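# Lift the ball off its ring using both hands

## Task

Grip the ball with both hands, raise it so it sits at least three finger-widths above the ring it rests on, and keep it motionless in mid-air, touching nothing but the hands, when the scene ends. The task fails if any motor of either hand shows moving in hand_stopped_by at that point, or if anything is pushed or knocked off the table.

## Robot and tools

ROBOT AND FRAME. The robot is a humanoid upper body on a stand just past the table's -x edge (x = 0.18 m), facing roughly +x. It has two arms: left_arm on the +y side and right_arm on the -y side. Each ends in a five-finger hand; the left one mirrors the right. All reported positions use one world frame: z = 0 is the table top and +z is up, +x runs away from the robot across the table. The pelvis is 0.01 to 0.14 m above the table. Each shoulder sits about 0.28 m above it and 0.06 m toward +x, offset 0.10 m to its own side. A hand point can reach at most 0.62 m from its shoulder. The body may be slightly turned or tilted, and printed positions can be off, especially at full reach.

HAND POINT. Each arm is steered by a hand point 0.05 m in front of the palm, where index pad and thumb tip meet in a pinch. Its axes: +z along the straight fingers, +y out of the palm, +x across the palm. On the right hand +x points away from the thumb; on the left hand it points toward the thumb. Straight fingers extend 0.06 to 0.07 m past the point. A wrist bracket on the little-finger side sticks out and can collide with things.

ROW LAYOUT. Every command row is 28 numbers in [-1, 1], both arms always included: left_arm dx, dy, dz, rx, ry, rz, then left_gripper little, ring, middle, index, thumb_bend, thumb_turn, force_limit, speed; then the same 14 for right_arm and right_gripper. The first six per arm are an offset, not a pose: a displacement from the hand point's measured pose at the start of the action, expressed in that hand point's own axes. 1.0 equals 0.6 m for dx to dz and 180 degrees for the rotation vector rx, ry, rz. Zeros mean stay put. The eight hand numbers are absolute targets: fingers and thumb +1 open/straight, -1 fully curled; thumb_turn +1 beside the palm, -1 across in front of it. A pinch is roughly index -0.22, thumb_bend -0.75, thumb_turn -0.57. force_limit maps -1..+1 linearly to about 0..10 N of fingertip force (0..15 N for the two thumb motors) at which a closing motor halts. speed maps -1..+1 to near zero..full, full being 0.6 s for a whole finger stroke. There is no 'unchanged' value: repeat the hand's last executed eight numbers, or at first its hand_measured six plus hand_force_limit and hand_speed.

TOOLS.
execute_actions(actions): a list of actions; each action is a table of 1 to 15 rows, each row lasting one 1/30 s step; a short table repeats its final row up to 15 steps. All rows in one action are offsets from that action's starting pose, not chained. Per step the commanded pose is clipped to 70 mm and 16 degrees from the measured one, so big offsets need several actions. An empty list just returns state and images.
move(target, speed, blocking): target is one 28-number row whose offsets count from the pose in the latest result that showed one; it drives each hand point in a straight line. speed is m/s, 0.002 to 0.5 (default 0.25), with turning capped at twice that in rad/s. Paths last 0.5 to 10 s and do not avoid obstacles or the other arm. Hand numbers are sent at the start. blocking=false returns after 0.5 s; then use wait or stop before any other motion.
wait(seconds): 0 to 10; arms hold their last command.
stop(): brakes a running move.
zoom_image(camera, region): camera is cam_head, cam_high, cam_left_wrist or cam_right_wrist; region [x0, y0, x1, y1] in pixels, at most 504 by 504.
show_instructions(): shows the reference pages.


RESULTS. The state line gives each hand point's end_effector_position (m) and end_effector_quat_wxyz. 'Hand target' lines show where each arm is now being driven. hand_measured, hand_stopped_by, hand_load_n, hand_force_limit and hand_speed list per-motor values in the row's motor order. hand_stopped_by words: moving, target, force, stalled, fault (motor dead). hand_load_n is fingertip load, positive when pushed open; a dropped object shows as loads near zero. The move: line reports done, off_target, moving, held or fault plus limits (paced = clipped, held = steps blocked). 'pose unreachable' means a clearance check altered a command. MOTOR HOT warns from 90 °C; OVER-TEMPERATURE FAULT means the arm dropped. Images come from cam_head and cam_high (672x504) and the two fisheye wrist cameras (616x616).

GRIPPING. With thumb_turn fully in front of the palm, a hand can wrap objects 0.035 to 0.08 m wide; turn the thumb before approaching. Motors start only when their target changes by at least 0.01, then run until reaching it or hitting force_limit, and lock. A blocked motor reads moving until its stroke time passes, then stalled; make sure none read moving at the end. For a soft grip close at speed -0.9 or lower. To tighten, raise force_limit and send a more-closed target; to loosen, send one more open than hand_measured.

CAUTIONS. Do not knock objects off the table; loose objects may be nudged occasionally. Never let the arms, hands or brackets collide or press hard on each other. Excess joint torque (23 N m, wrists 4.6 N m, including held weight) halts that arm for 10 s. Fast moves strike harder, and targets well past contact press harder. Avoid drops, slips and slams.

Each tool is called in YAML: its name, and indented under it one key for each argument.

Reference images:

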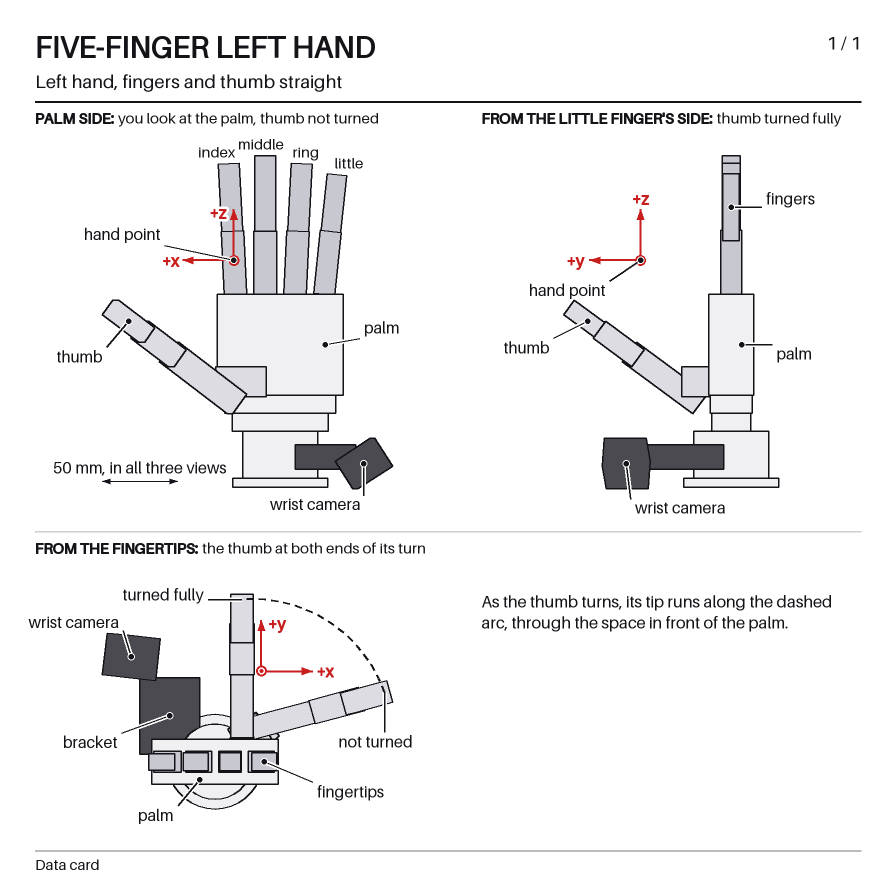

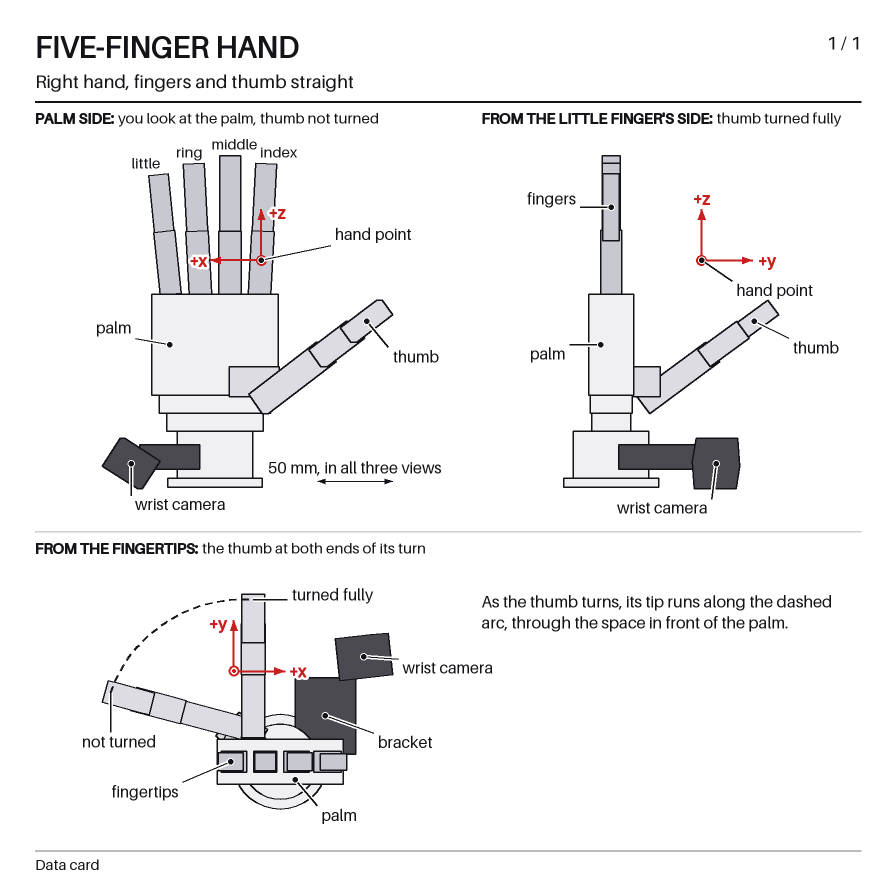

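## Session

execute_actions:
  actions: []

Scene clock: 0.00 s.
left_arm: end_effector_position=(+0.1100, +0.1829, +0.4435) hand_measured=(+1.000, +1.000, +1.000, +1.000, +1.000, +1.000) hand_load_n=(+0.0, +0.0, +0.0, +0.0, +0.0, +0.0) hand_stopped_by=(target, target, target, target, target, target) hand_force_limit=0.00 hand_speed=-0.80 end_effector_quat_wxyz=(+0.099, +0.044, -0.033, +0.994) | right_arm: end_effector_position=(+0.1798, -0.1086, +0.4386) hand_measured=(+1.000, +1.000, +1.000, +1.000, +1.000, +1.000) hand_load_n=(+0.0, +0.0, +0.0, +0.0, +0.0, +0.0) hand_stopped_by=(target, target, target, target, target, target) hand_force_limit=0.00 hand_speed=-0.80 end_effector_quat_wxyz=(+0.982, -0.165, +0.043, +0.077)
Joint positions: left_arm=[-0.035  0.565  0.115 -0.602 -0.749 -1.111 -0.202] | right_arm=[-0.156 -0.543 -0.319 -0.442  0.628 -1.015  0.328]
Joint velocities: left_arm=[ 0.008 -0.009  0.006 -0.003  0.     0.     0.   ] | right_arm=[ 0.    -0.008  0.021 -0.015  0.005  0.     0.   ]
Hand target (left_arm): +0.110, +0.183, +0.443; +0.099, +0.044, -0.033, +0.994
Hand target (right_arm): +0.180, -0.109, +0.439; +0.982, -0.165, +0.043, +0.077

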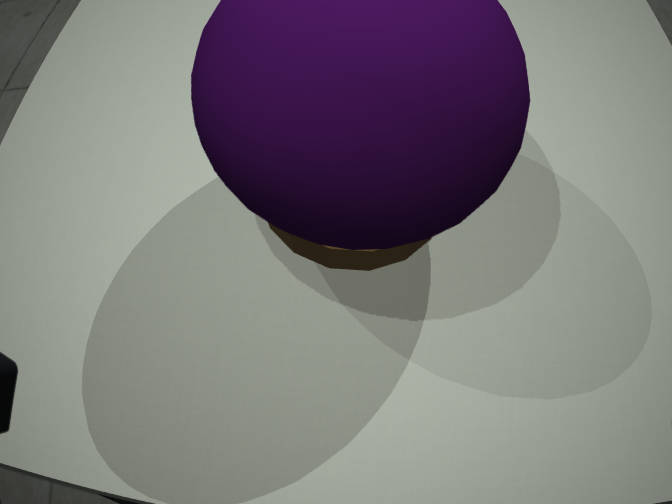

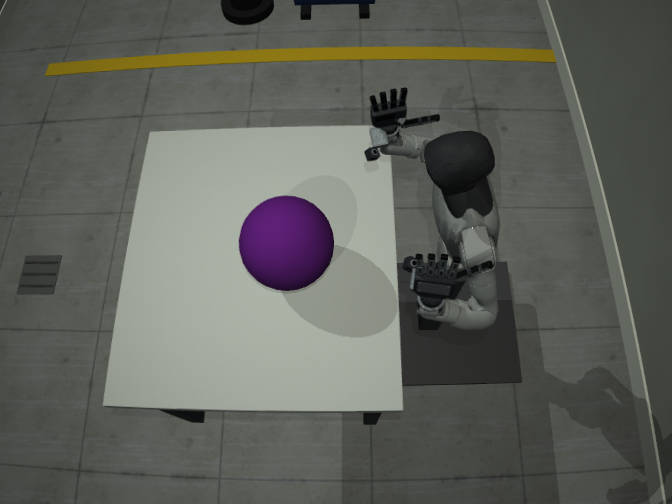

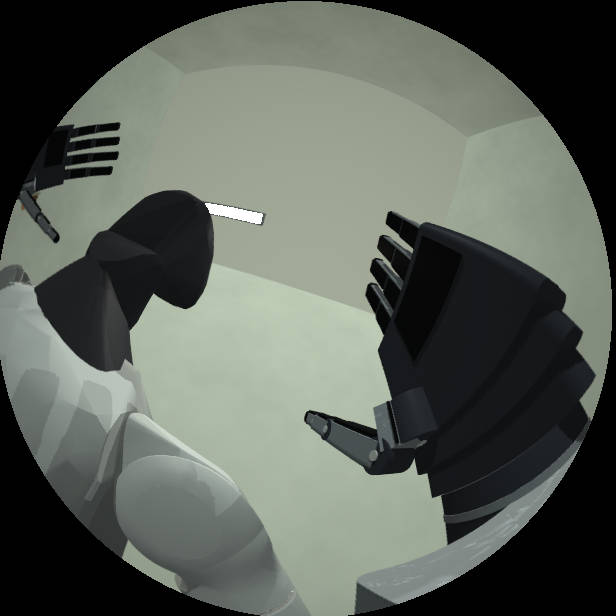

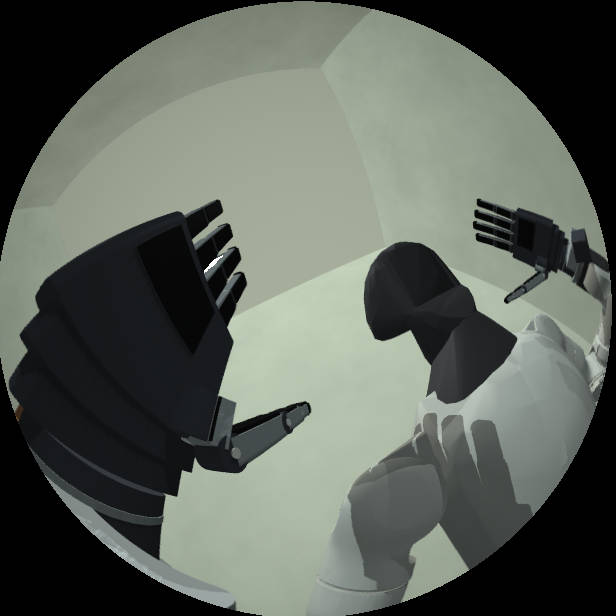

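move:
  target: [-0.653,-0.108,-0.437,0.1191,-0.6759,-0.0845,1,1,1,1,1,1,0,-0.8,0.547,0.037,-0.437,0.1476,0.6619,0.1847,1,1,1,1,1,1,0,-0.8]
  speed: 0.3

Scene clock: 45.37 s.
left_arm: end_effector_position=(+0.4823, +0.1990, +0.1547) hand_measured=(+1.000, +1.000, +1.000, +1.000, +1.000, +1.000) hand_load_n=(+0.0, +0.0, +0.0, +0.0, +0.0, +0.0) hand_stopped_by=(target, target, target, target, target, target) hand_force_limit=0.00 hand_speed=-0.80 end_effector_quat_wxyz=(+0.112, +0.897, +0.061, +0.423) | right_arm: end_effector_position=(+0.4816, -0.1170, +0.1509) hand_measured=(+1.000, +1.000, +1.000, +1.000, +1.000, +1.000) hand_load_n=(+0.0, +0.0, +0.0, +0.0, +0.0, +0.0) hand_stopped_by=(target, target, target, target, target, target) hand_force_limit=0.00 hand_speed=-0.80 end_effector_quat_wxyz=(+0.419, +0.040, +0.897, +0.136)
Joint positions: left_arm=[-0.997  0.953 -0.518  0.425 -1.42   0.731  0.135] | right_arm=[-0.585 -0.942  0.138  0.091  1.483  0.738 -0.369]
Joint velocities: left_arm=[-0.006 -0.002 -0.026 -0.003  0.     0.    -0.001] | right_arm=[ 0.     0.006 -0.003 -0.003 -0.005  0.     0.   ]
Hand target (left_arm): +0.482, +0.199, +0.154; +0.111, +0.898, +0.059, +0.422
Hand target (right_arm): +0.481, -0.116, +0.150; +0.417, +0.039, +0.897, +0.139
Off the commanded pose (left_arm): 0.011 m, 1 deg.
Off the commanded pose (right_arm): 0.013 m, 3 deg.
move: off_target (left_arm, right_arm)
camera_calibration (this result's frames):
cam_left_wrist: T_world_to_cam=[[-0.0476086, 0.926297, -0.373774, -0.105651], [0.18005, 0.376027, 0.908948, -0.297815], [0.982505, -0.0240243, -0.184682, -0.306156], [0, 0, 0, 1]] pos_world=[0.349392, 0.202496, 0.174667]
cam_right_wrist: T_world_to_cam=[[0.019236, 0.91497, 0.403063, 0.0368729], [0.0685353, -0.403396, 0.912455, -0.225943], [0.997463, 0.0100721, -0.0704675, -0.341171], [0, 0, 0, 1]] pos_world=[0.355081, -0.121446, 0.167259]

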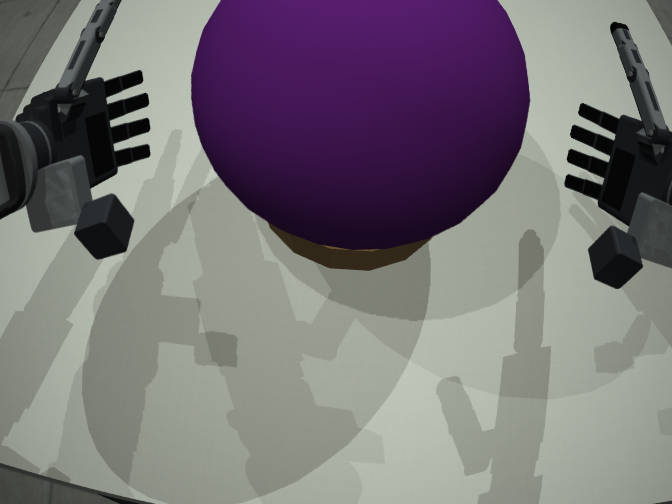

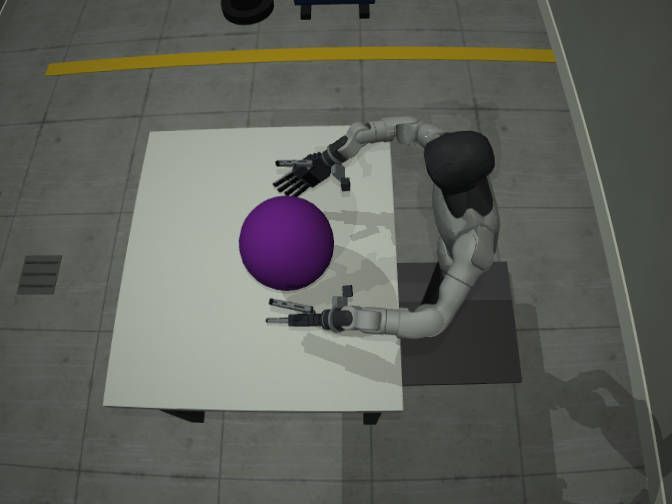

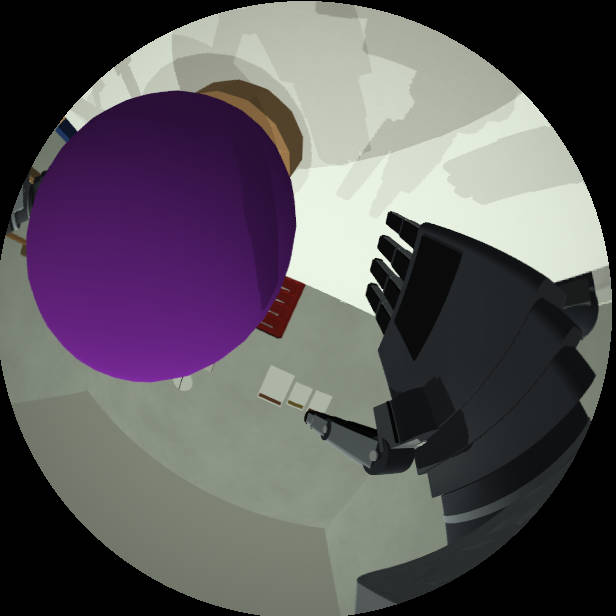

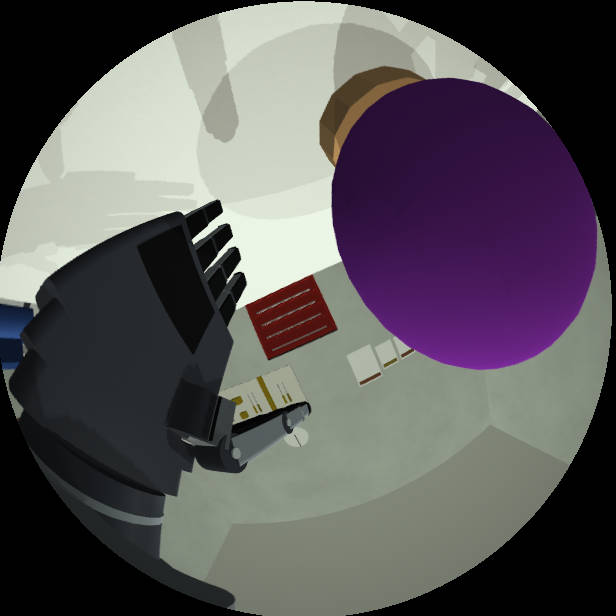

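move:
  target: [-0.007,0.082,0.066,0,0,0,1,1,1,1,1,1,0,-0.8,0.005,0.103,0.066,0,0,0,1,1,1,1,1,1,0,-0.8]
  speed: 0.08

Scene clock: 65.90 s.
left_arm: end_effector_position=(+0.5112, +0.1430, +0.1426) hand_measured=(+1.000, +1.000, +1.000, +1.000, +1.000, +1.000) hand_load_n=(+0.0, +0.0, +0.0, +0.0, +0.0, +0.0) hand_stopped_by=(target, target, target, target, target, target) hand_force_limit=0.00 hand_speed=-0.80 end_effector_quat_wxyz=(+0.116, +0.897, +0.060, +0.423) | right_arm: end_effector_position=(+0.5083, -0.0478, +0.1437) hand_measured=(+1.000, +1.000, +1.000, +1.000, +1.000, +1.000) hand_load_n=(+0.0, +0.0, +0.0, +0.0, +0.0, +0.0) hand_stopped_by=(target, target, target, target, target, target) hand_force_limit=0.00 hand_speed=-0.80 end_effector_quat_wxyz=(+0.420, +0.040, +0.896, +0.141)
Joint positions: left_arm=[-1.113  0.714 -0.581  0.56  -1.362  0.671  0.243] | right_arm=[-0.807 -0.693  0.276  0.212  1.398  0.698 -0.525]
Joint velocities: left_arm=[ 0.006  0.003  0.002 -0.009 -0.009  0.     0.   ] | right_arm=[ 0.    -0.003 -0.005  0.005 -0.006  0.     0.   ]
Hand target (left_arm): +0.512, +0.145, +0.143; +0.112, +0.897, +0.060, +0.424
Hand target (right_arm): +0.509, -0.049, +0.143; +0.421, +0.041, +0.896, +0.137
Off the commanded pose (left_arm): 0.003 m, 0 deg.
Off the commanded pose (right_arm): 0.003 m, 1 deg.
move: done
camera_calibration (this result's frames):
cam_left_wrist: T_world_to_cam=[[-0.0434391, 0.924257, -0.37929, -0.0579946], [0.179553, 0.38069, 0.907103, -0.271149], [0.982789, -0.0286992, -0.18249, -0.337899], [0, 0, 0, 1]] pos_world=[0.37825, 0.147128, 0.1623]
cam_right_wrist: T_world_to_cam=[[0.0152623, 0.91108, 0.411946, -0.0234955], [0.0684284, -0.41198, 0.90862, -0.193155], [0.997539, 0.0143212, -0.0686315, -0.36911], [0, 0, 0, 1]] pos_world=[0.381778, -0.0528837, 0.159851]

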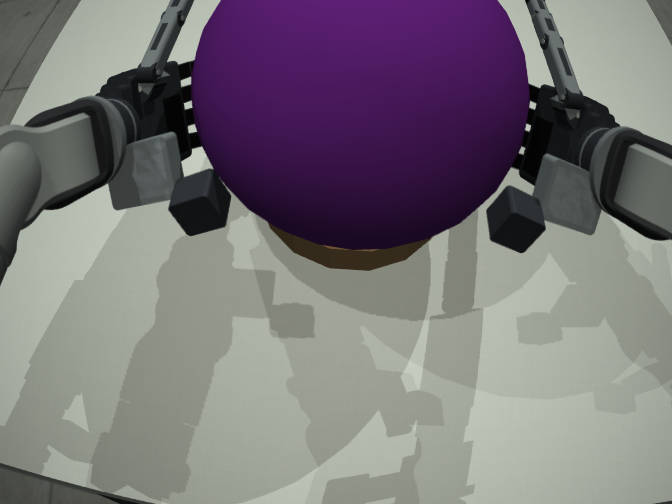

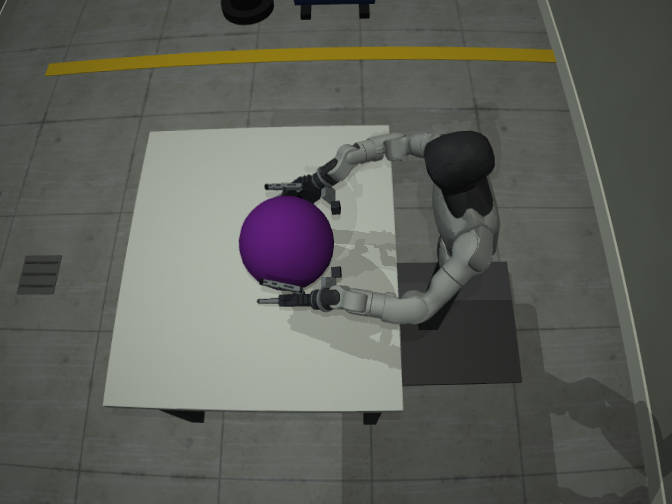

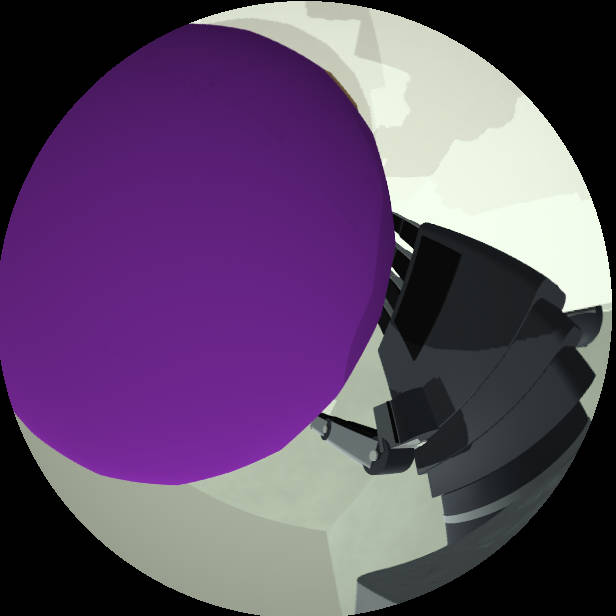

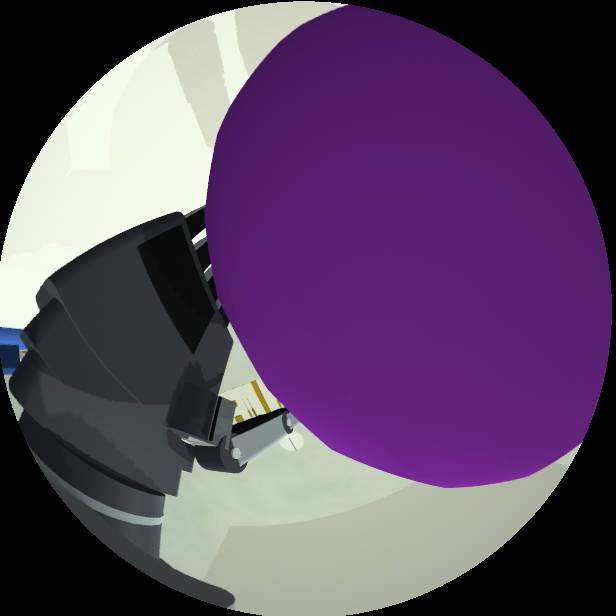

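move:
  target: [0,0.035,-0.018,0,0,0,1,1,1,1,1,1,0,-0.8,0,0.033,-0.022,0,0,0,1,1,1,1,1,1,0,-0.8]
  speed: 0.03

Scene clock: 73.27 s.
left_arm: end_effector_position=(+0.5040, +0.1307, +0.1524) hand_measured=(+1.000, +1.000, +1.000, +1.000, +1.000, +1.000) hand_load_n=(+0.0, +0.0, +0.0, +0.0, +0.0, +0.0) hand_stopped_by=(target, target, target, target, target, target) hand_force_limit=0.00 hand_speed=-0.80 end_effector_quat_wxyz=(+0.105, +0.897, +0.061, +0.425) | right_arm: end_effector_position=(+0.5000, -0.0374, +0.1569) hand_measured=(+1.000, +1.000, +1.000, +1.000, +1.000, +1.000) hand_load_n=(+0.0, +0.0, +0.0, +0.0, +0.0, +0.0) hand_stopped_by=(target, target, target, target, target, target) hand_force_limit=0.00 hand_speed=-0.80 end_effector_quat_wxyz=(+0.423, +0.043, +0.895, +0.132)
Joint positions: left_arm=[-1.079  0.719 -0.541  0.407 -1.427  0.709  0.411] | right_arm=[-0.797 -0.684  0.263  0.093  1.469  0.716 -0.682]
Joint velocities: left_arm=[-0.008  0.006  0.012 -0.005  0.018  0.009  0.004] | right_arm=[-0.006 -0.014  0.005 -0.002 -0.005  0.    -0.006]
Hand target (left_arm): +0.503, +0.125, +0.155; +0.115, +0.896, +0.059, +0.425
Hand target (right_arm): +0.498, -0.032, +0.159; +0.422, +0.040, +0.895, +0.140
Off the commanded pose (left_arm): 0.007 m, 1 deg.
Off the commanded pose (right_arm): 0.006 m, 1 deg.
move: off_target (left_arm, right_arm)
camera_calibration (this result's frames):
cam_left_wrist: T_world_to_cam=[[-0.0539428, 0.931006, -0.360995, -0.0415892], [0.174321, 0.36475, 0.914642, -0.270448], [0.98321, -0.0135907, -0.181969, -0.3317], [0, 0, 0, 1]] pos_world=[0.371033, 0.132858, 0.171991]
cam_right_wrist: T_world_to_cam=[[0.0250721, 0.91666, 0.39888, -0.0409557], [0.0576356, -0.399667, 0.914847, -0.195345], [0.998023, 0.0000525423, -0.0628528, -0.361774], [0, 0, 0, 1]] pos_world=[0.373344, -0.0405114, 0.172309]

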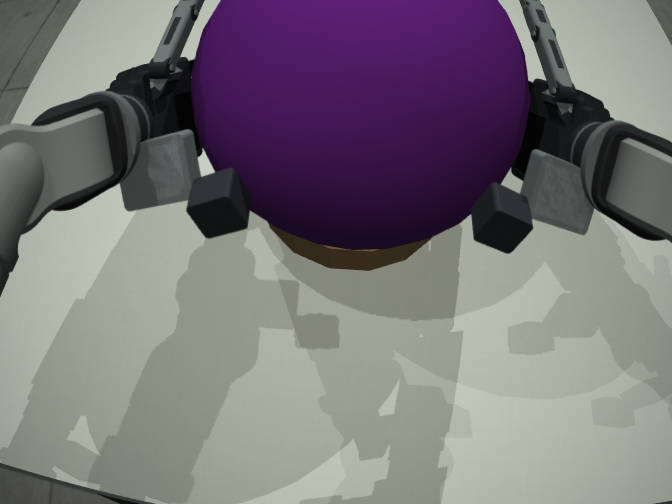

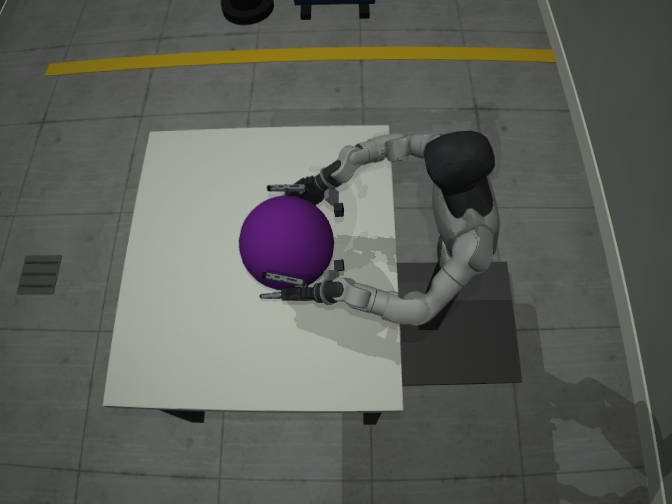

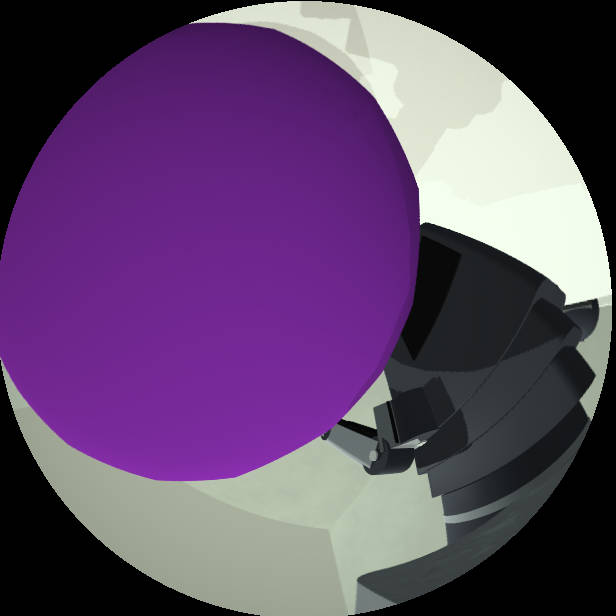

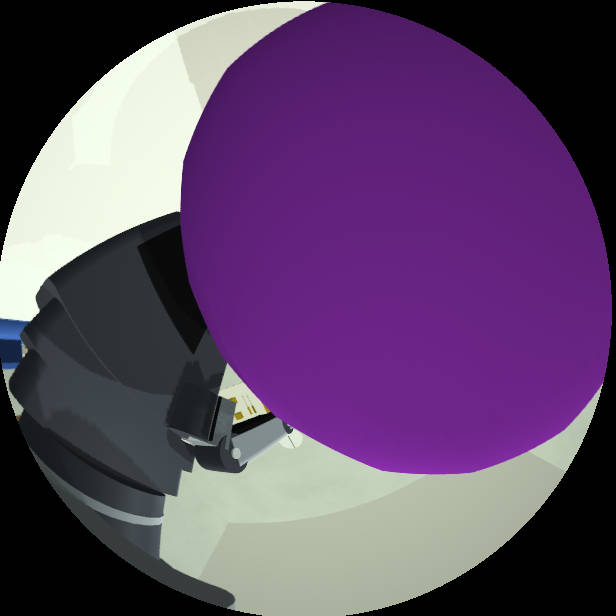

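execute_actions:
  actions:
    - [[0,0.02,0,0,0,0,0.3,0.3,0.3,0.3,1,0.4,-0.6,-0.85,0,0.02,0,0,0,0,0.3,0.3,0.3,0.3,1,0.4,-0.6,-0.85]]

wait:
  seconds: 1.5

Scene clock: 79.30 s.
left_arm: end_effector_position=(+0.5053, +0.1312, +0.1515) hand_measured=(+0.900, +0.900, +0.900, +0.900, +1.000, +0.914) hand_load_n=(+0.0, +0.0, +0.0, +0.0, +0.0, +0.0) hand_stopped_by=(moving, moving, moving, moving, target, moving) hand_force_limit=-0.60 hand_speed=-0.85 end_effector_quat_wxyz=(+0.088, +0.898, +0.067, +0.425) | right_arm: end_effector_position=(+0.5021, -0.0379, +0.1555) hand_measured=(+0.900, +0.900, +0.900, +0.900, +1.000, +0.914) hand_load_n=(+0.0, +0.0, +0.0, +0.0, +0.0, +0.0) hand_stopped_by=(moving, moving, moving, moving, target, moving) hand_force_limit=-0.60 hand_speed=-0.85 end_effector_quat_wxyz=(+0.423, +0.051, +0.897, +0.116)
Joint positions: left_arm=[-1.08   0.705 -0.536  0.39  -1.429  0.712  0.476] | right_arm=[-0.809 -0.665  0.266  0.09   1.47   0.716 -0.743]
Joint velocities: left_arm=[ 0.003  0.011  0.    -0.008  0.     0.003  0.002] | right_arm=[ 0.    -0.012  0.005 -0.003  0.002  0.    -0.001]
Hand target (left_arm): +0.504, +0.119, +0.156; +0.104, +0.897, +0.061, +0.425
Hand target (right_arm): +0.500, -0.026, +0.161; +0.424, +0.043, +0.895, +0.132
Off the commanded pose (left_arm): 0.013 m, 2 deg.
Off the commanded pose (right_arm): 0.013 m, 2 deg.
camera_calibration (this result's frames):
cam_left_wrist: T_world_to_cam=[[-0.0787844, 0.938235, -0.336909, -0.0343955], [0.168972, 0.345638, 0.923029, -0.26611], [0.982467, 0.0157923, -0.185766, -0.336034], [0, 0, 0, 1]] pos_world=[0.372398, 0.129555, 0.171615]
cam_right_wrist: T_world_to_cam=[[0.0532833, 0.923702, 0.379389, -0.0508389], [0.0524166, -0.381993, 0.922678, -0.192355], [0.997203, -0.029277, -0.0687711, -0.363674], [0, 0, 0, 1]] pos_world=[0.375448, -0.0371656, 0.171759]

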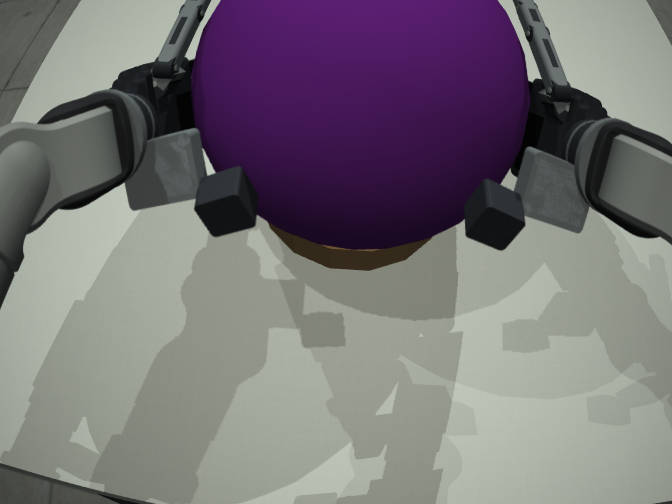

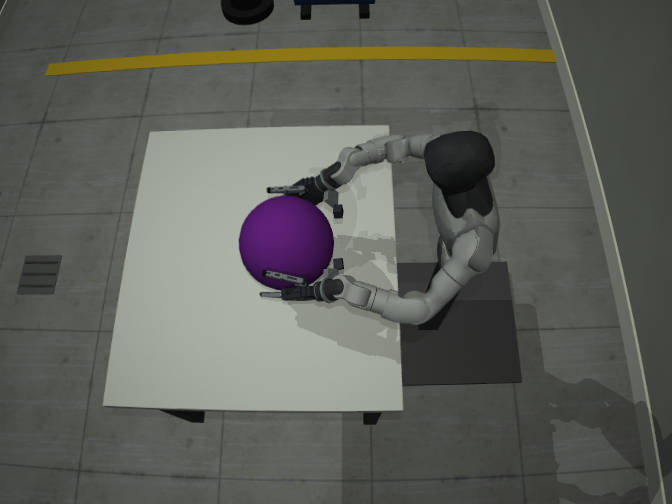

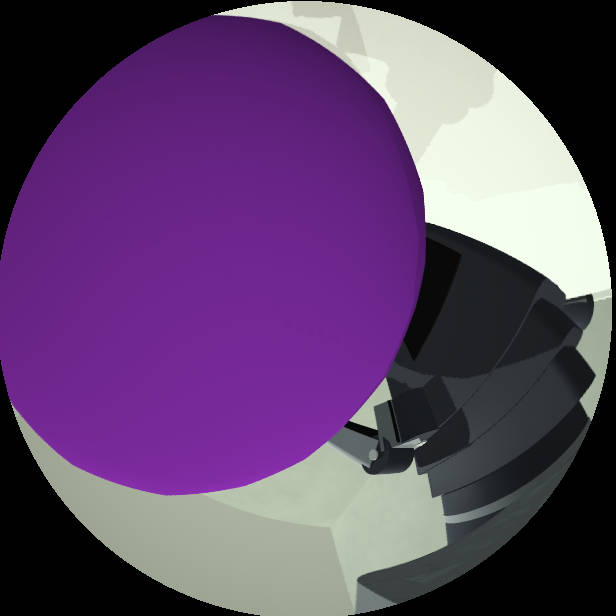

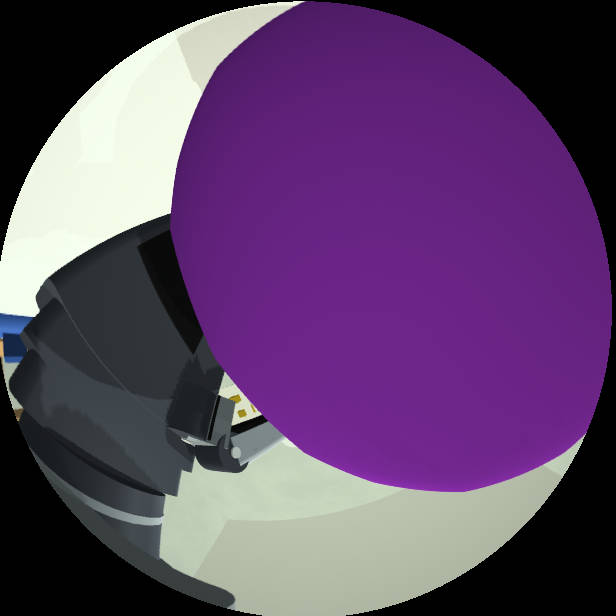

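Scene clock: 80.80 s.
left_arm: end_effector_position=(+0.5065, +0.1342, +0.1529) hand_measured=(+0.668, +0.726, +0.718, +0.636, +1.000, +0.702) hand_load_n=(+0.0, +0.0, +0.0, +1.5, +0.0, +2.0) hand_stopped_by=(force, force, force, force, target, force) hand_force_limit=-0.60 hand_speed=-0.85 end_effector_quat_wxyz=(+0.086, +0.897, +0.072, +0.427) | right_arm: end_effector_position=(+0.5039, -0.0404, +0.1565) hand_measured=(+0.694, +0.752, +0.744, +0.660, +1.000, +0.680) hand_load_n=(+0.5, +0.0, +0.0, +0.5, +0.0, +2.5) hand_stopped_by=(force, force, force, force, target, force) hand_force_limit=-0.60 hand_speed=-0.85 end_effector_quat_wxyz=(+0.425, +0.056, +0.896, +0.114)
Joint positions: left_arm=[-1.08   0.707 -0.531  0.392 -1.43   0.71   0.481] | right_arm=[-0.81  -0.665  0.263  0.093  1.469  0.71  -0.748]
Joint velocities: left_arm=[ 0.005 -0.015 -0.003  0.    -0.021  0.     0.   ] | right_arm=[ 0.009  0.    -0.015  0.015  0.015  0.     0.   ]
Hand target (left_arm): +0.504, +0.119, +0.156; +0.104, +0.897, +0.061, +0.425
Hand target (right_arm): +0.500, -0.026, +0.161; +0.424, +0.043, +0.895, +0.132
Off the commanded pose (left_arm): 0.016 m, 3 deg.
Off the commanded pose (right_arm): 0.016 m, 3 deg.
wait: 1.50 s; at rest by 1.23 s
camera_calibration (this result's frames):
cam_left_wrist: T_world_to_cam=[[-0.0875447, 0.937339, -0.337242, -0.0320179], [0.162586, 0.347447, 0.923497, -0.265676], [0.982803, 0.0260166, -0.182815, -0.339038], [0, 0, 0, 1]] pos_world=[0.373599, 0.131141, 0.172572]
cam_right_wrist: T_world_to_cam=[[0.0625281, 0.923142, 0.379341, -0.0536466], [0.0450684, -0.382308, 0.922935, -0.190627], [0.997025, -0.0406131, -0.0655095, -0.366381], [0, 0, 0, 1]] pos_world=[0.377237, -0.0382349, 0.172286]

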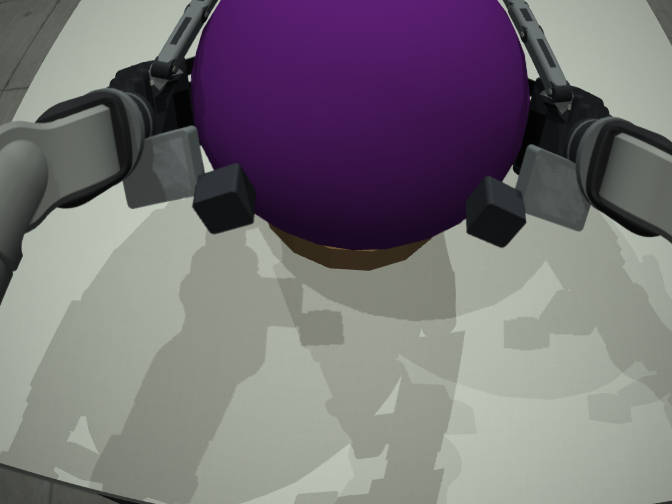

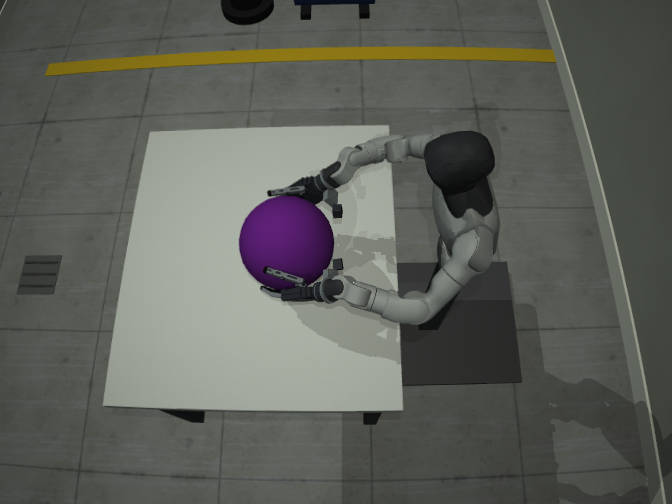

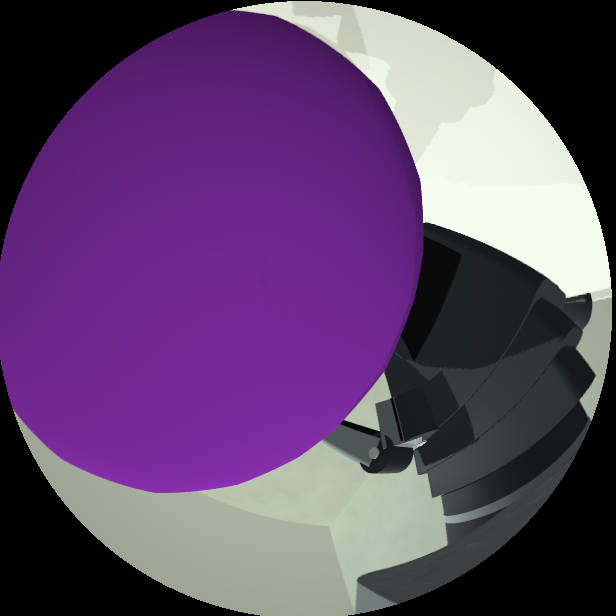

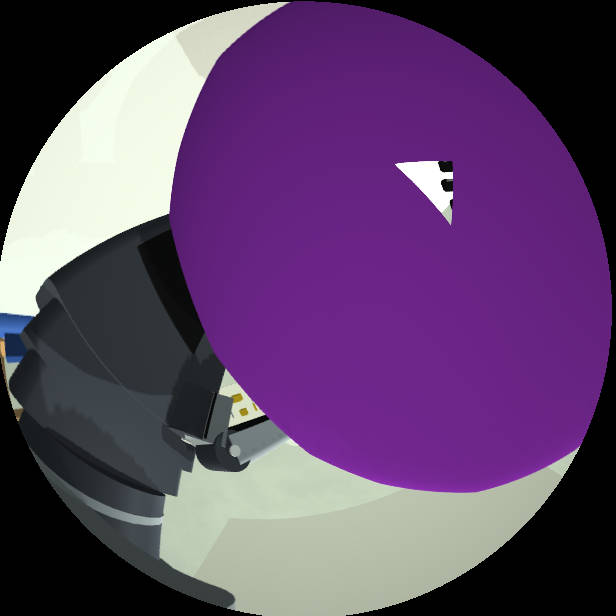

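execute_actions:
  actions:
    - [[0,0.03,0,-0.02,0,0,0.3,0.3,0.3,0.3,1,0.78,-0.6,-0.85,0,0.03,0,-0.02,0,0,0.3,0.3,0.3,0.3,1,0.76,-0.6,-0.85],[0,0.035,0,-0.024,0,0,0.3,0.3,0.3,0.3,1,0.78,-0.6,-0.85,0,0.035,0,-0.024,0,0,0.3,0.3,0.3,0.3,1,0.76,-0.6,-0.85],[0,0.04,0,-0.028,0,0,0.3,0.3,0.3,0.3,1,0.78,-0.6,-0.85,0,0.04,0,-0.028,0,0,0.3,0.3,0.3,0.3,1,0.76,-0.6,-0.85],[0,0.045,0,-0.032,0,0,0.3,0.3,0.3,0.3,1,0.78,-0.6,-0.85,0,0.045,0,-0.032,0,0,0.3,0.3,0.3,0.3,1,0.76,-0.6,-0.85],[0,0.05,0,-0.036,0,0,0.3,0.3,0.3,0.3,1,0.78,-0.6,-0.85,0,0.05,0,-0.036,0,0,0.3,0.3,0.3,0.3,1,0.76,-0.6,-0.85],[0,0.055,0,-0.04,0,0,0.3,0.3,0.3,0.3,1,0.78,-0.6,-0.85,0,0.055,0,-0.04,0,0,0.3,0.3,0.3,0.3,1,0.76,-0.6,-0.85]]
    - [[0.004,0.053,-0.003,-0.04,0,0,0.3,0.3,0.3,0.3,1,0.78,-0.6,-0.85,-0.004,0.053,-0.003,-0.04,0,0,0.3,0.3,0.3,0.3,1,0.76,-0.6,-0.85],[0.008,0.054,-0.007,-0.04,0,0,0.3,0.3,0.3,0.3,1,0.78,-0.6,-0.85,-0.008,0.054,-0.007,-0.04,0,0,0.3,0.3,0.3,0.3,1,0.76,-0.6,-0.85],[0.012,0.055,-0.01,-0.04,0,0,0.3,0.3,0.3,0.3,1,0.78,-0.6,-0.85,-0.012,0.055,-0.01,-0.04,0,0,0.3,0.3,0.3,0.3,1,0.76,-0.6,-0.85],[0.016,0.056,-0.013,-0.04,0,0,0.3,0.3,0.3,0.3,1,0.78,-0.6,-0.85,-0.016,0.056,-0.013,-0.04,0,0,0.3,0.3,0.3,0.3,1,0.76,-0.6,-0.85],[0.02,0.057,-0.017,-0.04,0,0,0.3,0.3,0.3,0.3,1,0.78,-0.6,-0.85,-0.02,0.057,-0.017,-0.04,0,0,0.3,0.3,0.3,0.3,1,0.76,-0.6,-0.85],[0.024,0.058,-0.02,-0.04,0,0,0.3,0.3,0.3,0.3,1,0.78,-0.6,-0.85,-0.024,0.058,-0.02,-0.04,0,0,0.3,0.3,0.3,0.3,1,0.76,-0.6,-0.85]]

wait:
  seconds: 0.5

Scene clock: 104.30 s.
left_arm: end_effector_position=(+0.5186, +0.1420, +0.1764) hand_measured=(+0.668, +0.726, +0.718, +0.634, +1.000, +0.780) hand_load_n=(+0.5, +0.0, +0.0, +0.0, +0.0, +0.0) hand_stopped_by=(force, force, force, force, target, target) hand_force_limit=-0.60 hand_speed=-0.85 end_effector_quat_wxyz=(+0.115, +0.887, +0.068, +0.443) | right_arm: end_effector_position=(+0.5207, -0.0394, +0.1840) hand_measured=(+0.694, +0.752, +0.744, +0.660, +1.000, +0.760) hand_load_n=(+1.0, +0.0, +0.0, +0.0, +0.0, +0.0) hand_stopped_by=(force, force, force, force, target, target) hand_force_limit=-0.60 hand_speed=-0.85 end_effector_quat_wxyz=(+0.445, +0.047, +0.881, +0.152)
Joint positions: left_arm=[-1.148  0.719 -0.504  0.502 -1.382  0.729  0.325] | right_arm=[-0.886 -0.68   0.229  0.194  1.431  0.73  -0.593]
Joint velocities: left_arm=[-0.003  0.069  0.044 -0.017  0.009  0.    -0.02 ] | right_arm=[-0.077 -0.057 -0.054 -0.005 -0.014 -0.097  0.   ]
Hand target (left_arm): +0.510, +0.105, +0.178; +0.156, +0.887, +0.038, +0.433
Hand target (right_arm): +0.508, -0.011, +0.181; +0.429, +0.020, +0.884, +0.184
Off the commanded pose (left_arm): 0.040 m, 6 deg.
Off the commanded pose (right_arm): 0.033 m, 5 deg.
camera_calibration (this result's frames):
cam_left_wrist: T_world_to_cam=[[-0.0458032, 0.921413, -0.385876, -0.0411242], [0.133342, 0.388464, 0.911765, -0.280667], [0.990011, -0.00969149, -0.140656, -0.352845], [0, 0, 0, 1]] pos_world=[0.384861, 0.143502, 0.190404]
cam_right_wrist: T_world_to_cam=[[0.00132357, 0.899088, 0.437765, -0.0459602], [0.011345, -0.437751, 0.899025, -0.196671], [0.999935, 0.00377653, -0.0107796, -0.391091], [0, 0, 0, 1]] pos_world=[0.393357, -0.0432936, 0.192716]

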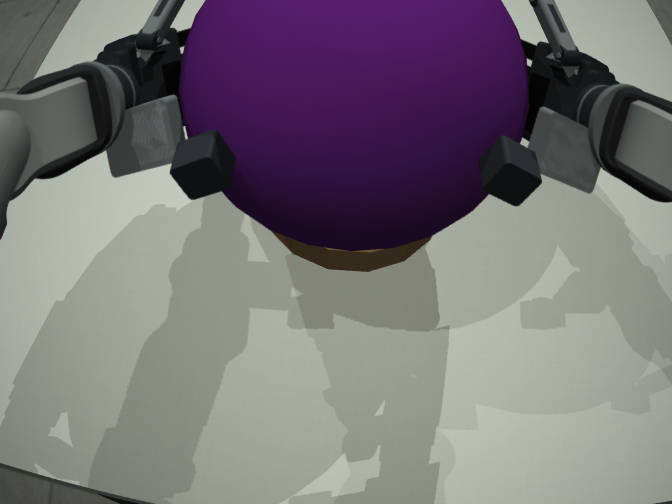

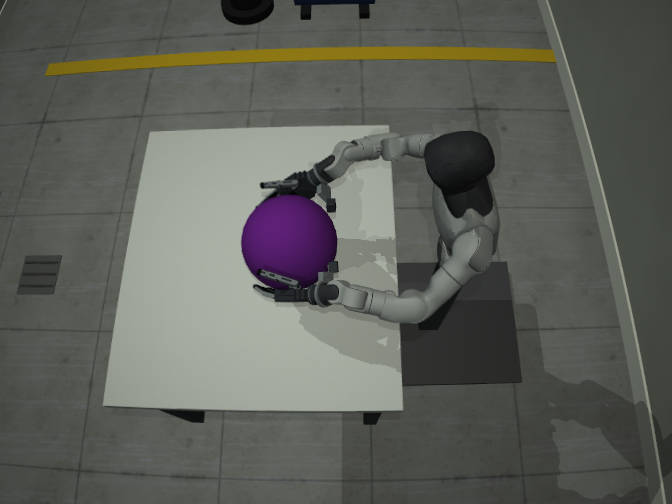

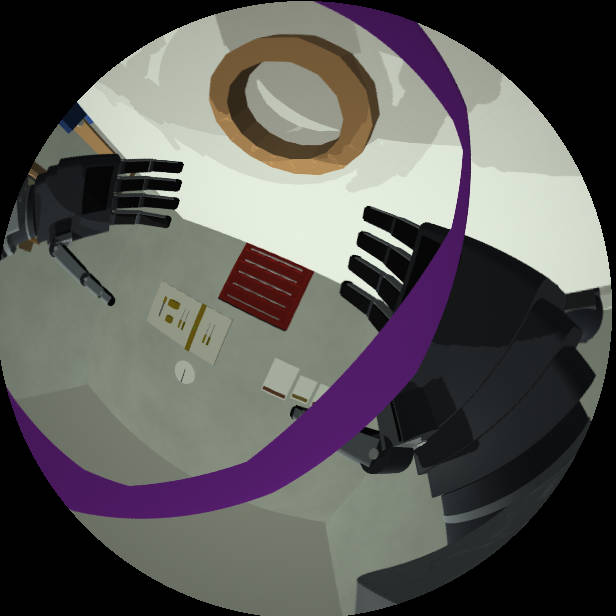

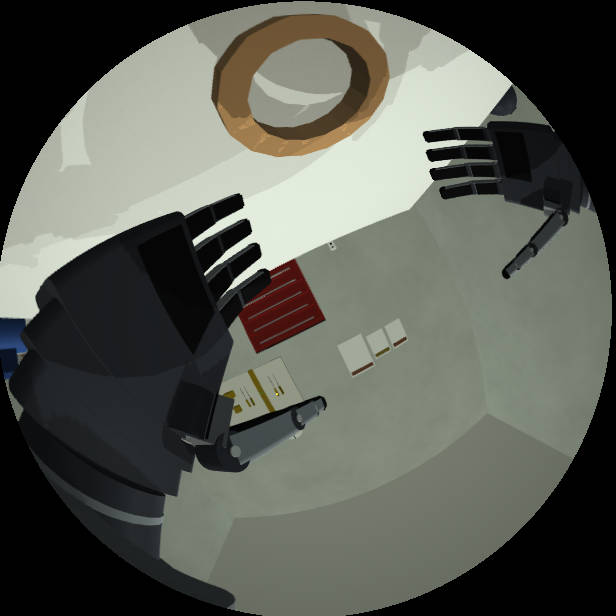

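Scene clock: 104.80 s.
left_arm: end_effector_position=(+0.5165, +0.1420, +0.1717) hand_measured=(+0.668, +0.726, +0.718, +0.634, +1.000, +0.780) hand_load_n=(+5.5, +0.0, +0.0, +0.0, +0.0, +0.0) hand_stopped_by=(force, force, force, force, target, target) hand_force_limit=-0.60 hand_speed=-0.85 end_effector_quat_wxyz=(+0.114, +0.890, +0.067, +0.437) | right_arm: end_effector_position=(+0.5198, -0.0415, +0.1802) hand_measured=(+0.694, +0.752, +0.744, +0.660, +1.000, +0.760) hand_load_n=(+3.0, +0.0, +0.0, +0.0, +0.0, +0.0) hand_stopped_by=(force, force, force, force, target, target) hand_force_limit=-0.60 hand_speed=-0.85 end_effector_quat_wxyz=(+0.442, +0.047, +0.883, +0.148)
Joint positions: left_arm=[-1.141  0.72  -0.505  0.501 -1.382  0.736  0.325] | right_arm=[-0.88  -0.683  0.229  0.196  1.43   0.734 -0.593]
Joint velocities: left_arm=[-0.003 -0.008  0.009  0.003  0.005  0.     0.   ] | right_arm=[-0.002  0.006 -0.015 -0.006  0.008  0.     0.   ]
Hand target (left_arm): +0.510, +0.105, +0.178; +0.156, +0.887, +0.038, +0.433
Hand target (right_arm): +0.508, -0.011, +0.181; +0.429, +0.020, +0.884, +0.184
Off the commanded pose (left_arm): 0.040 m, 6 deg.
Off the commanded pose (right_arm): 0.034 m, 5 deg.
wait: 0.50 s; at rest by 0.33 s
camera_calibration (this result's frames):
cam_left_wrist: T_world_to_cam=[[-0.0483625, 0.922334, -0.383354, -0.0423231], [0.145798, 0.386211, 0.910815, -0.282044], [0.988132, -0.0118428, -0.153152, -0.348099], [0, 0, 0, 1]] pos_world=[0.383042, 0.143842, 0.187353]
cam_right_wrist: T_world_to_cam=[[0.00728212, 0.901999, 0.431677, -0.0442136], [0.0178744, -0.431737, 0.901822, -0.197826], [0.999814, 0.0011488, -0.0192667, -0.388805], [0, 0, 0, 1]] pos_world=[0.392591, -0.0450817, 0.189999]

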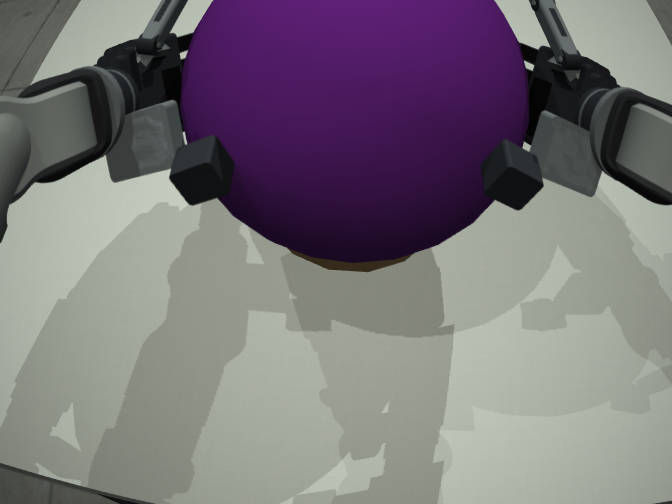

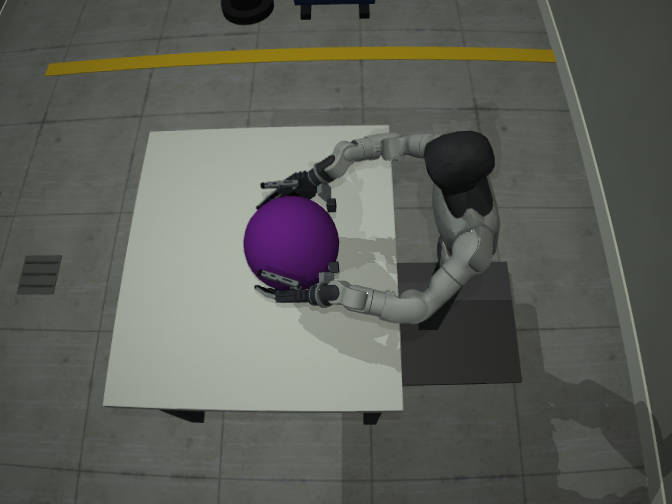

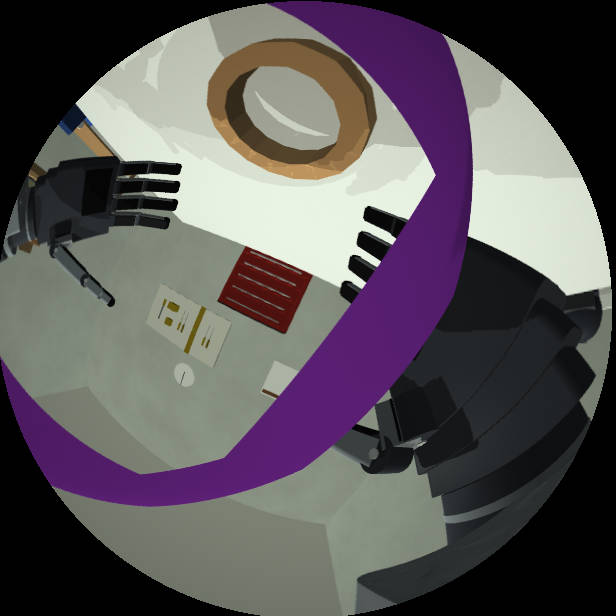

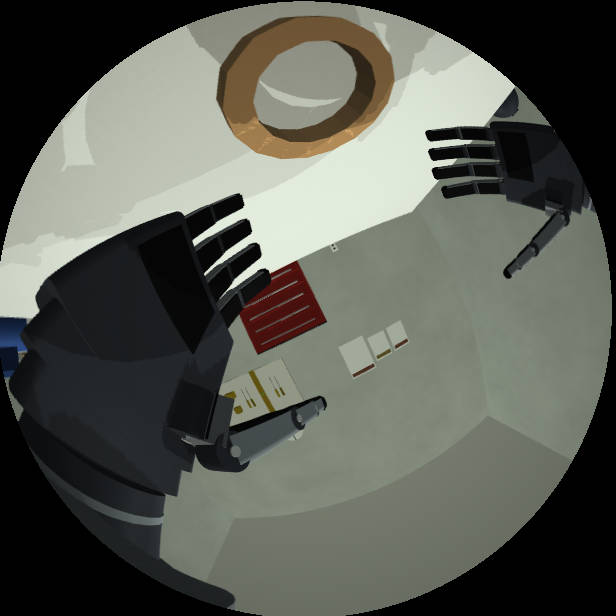

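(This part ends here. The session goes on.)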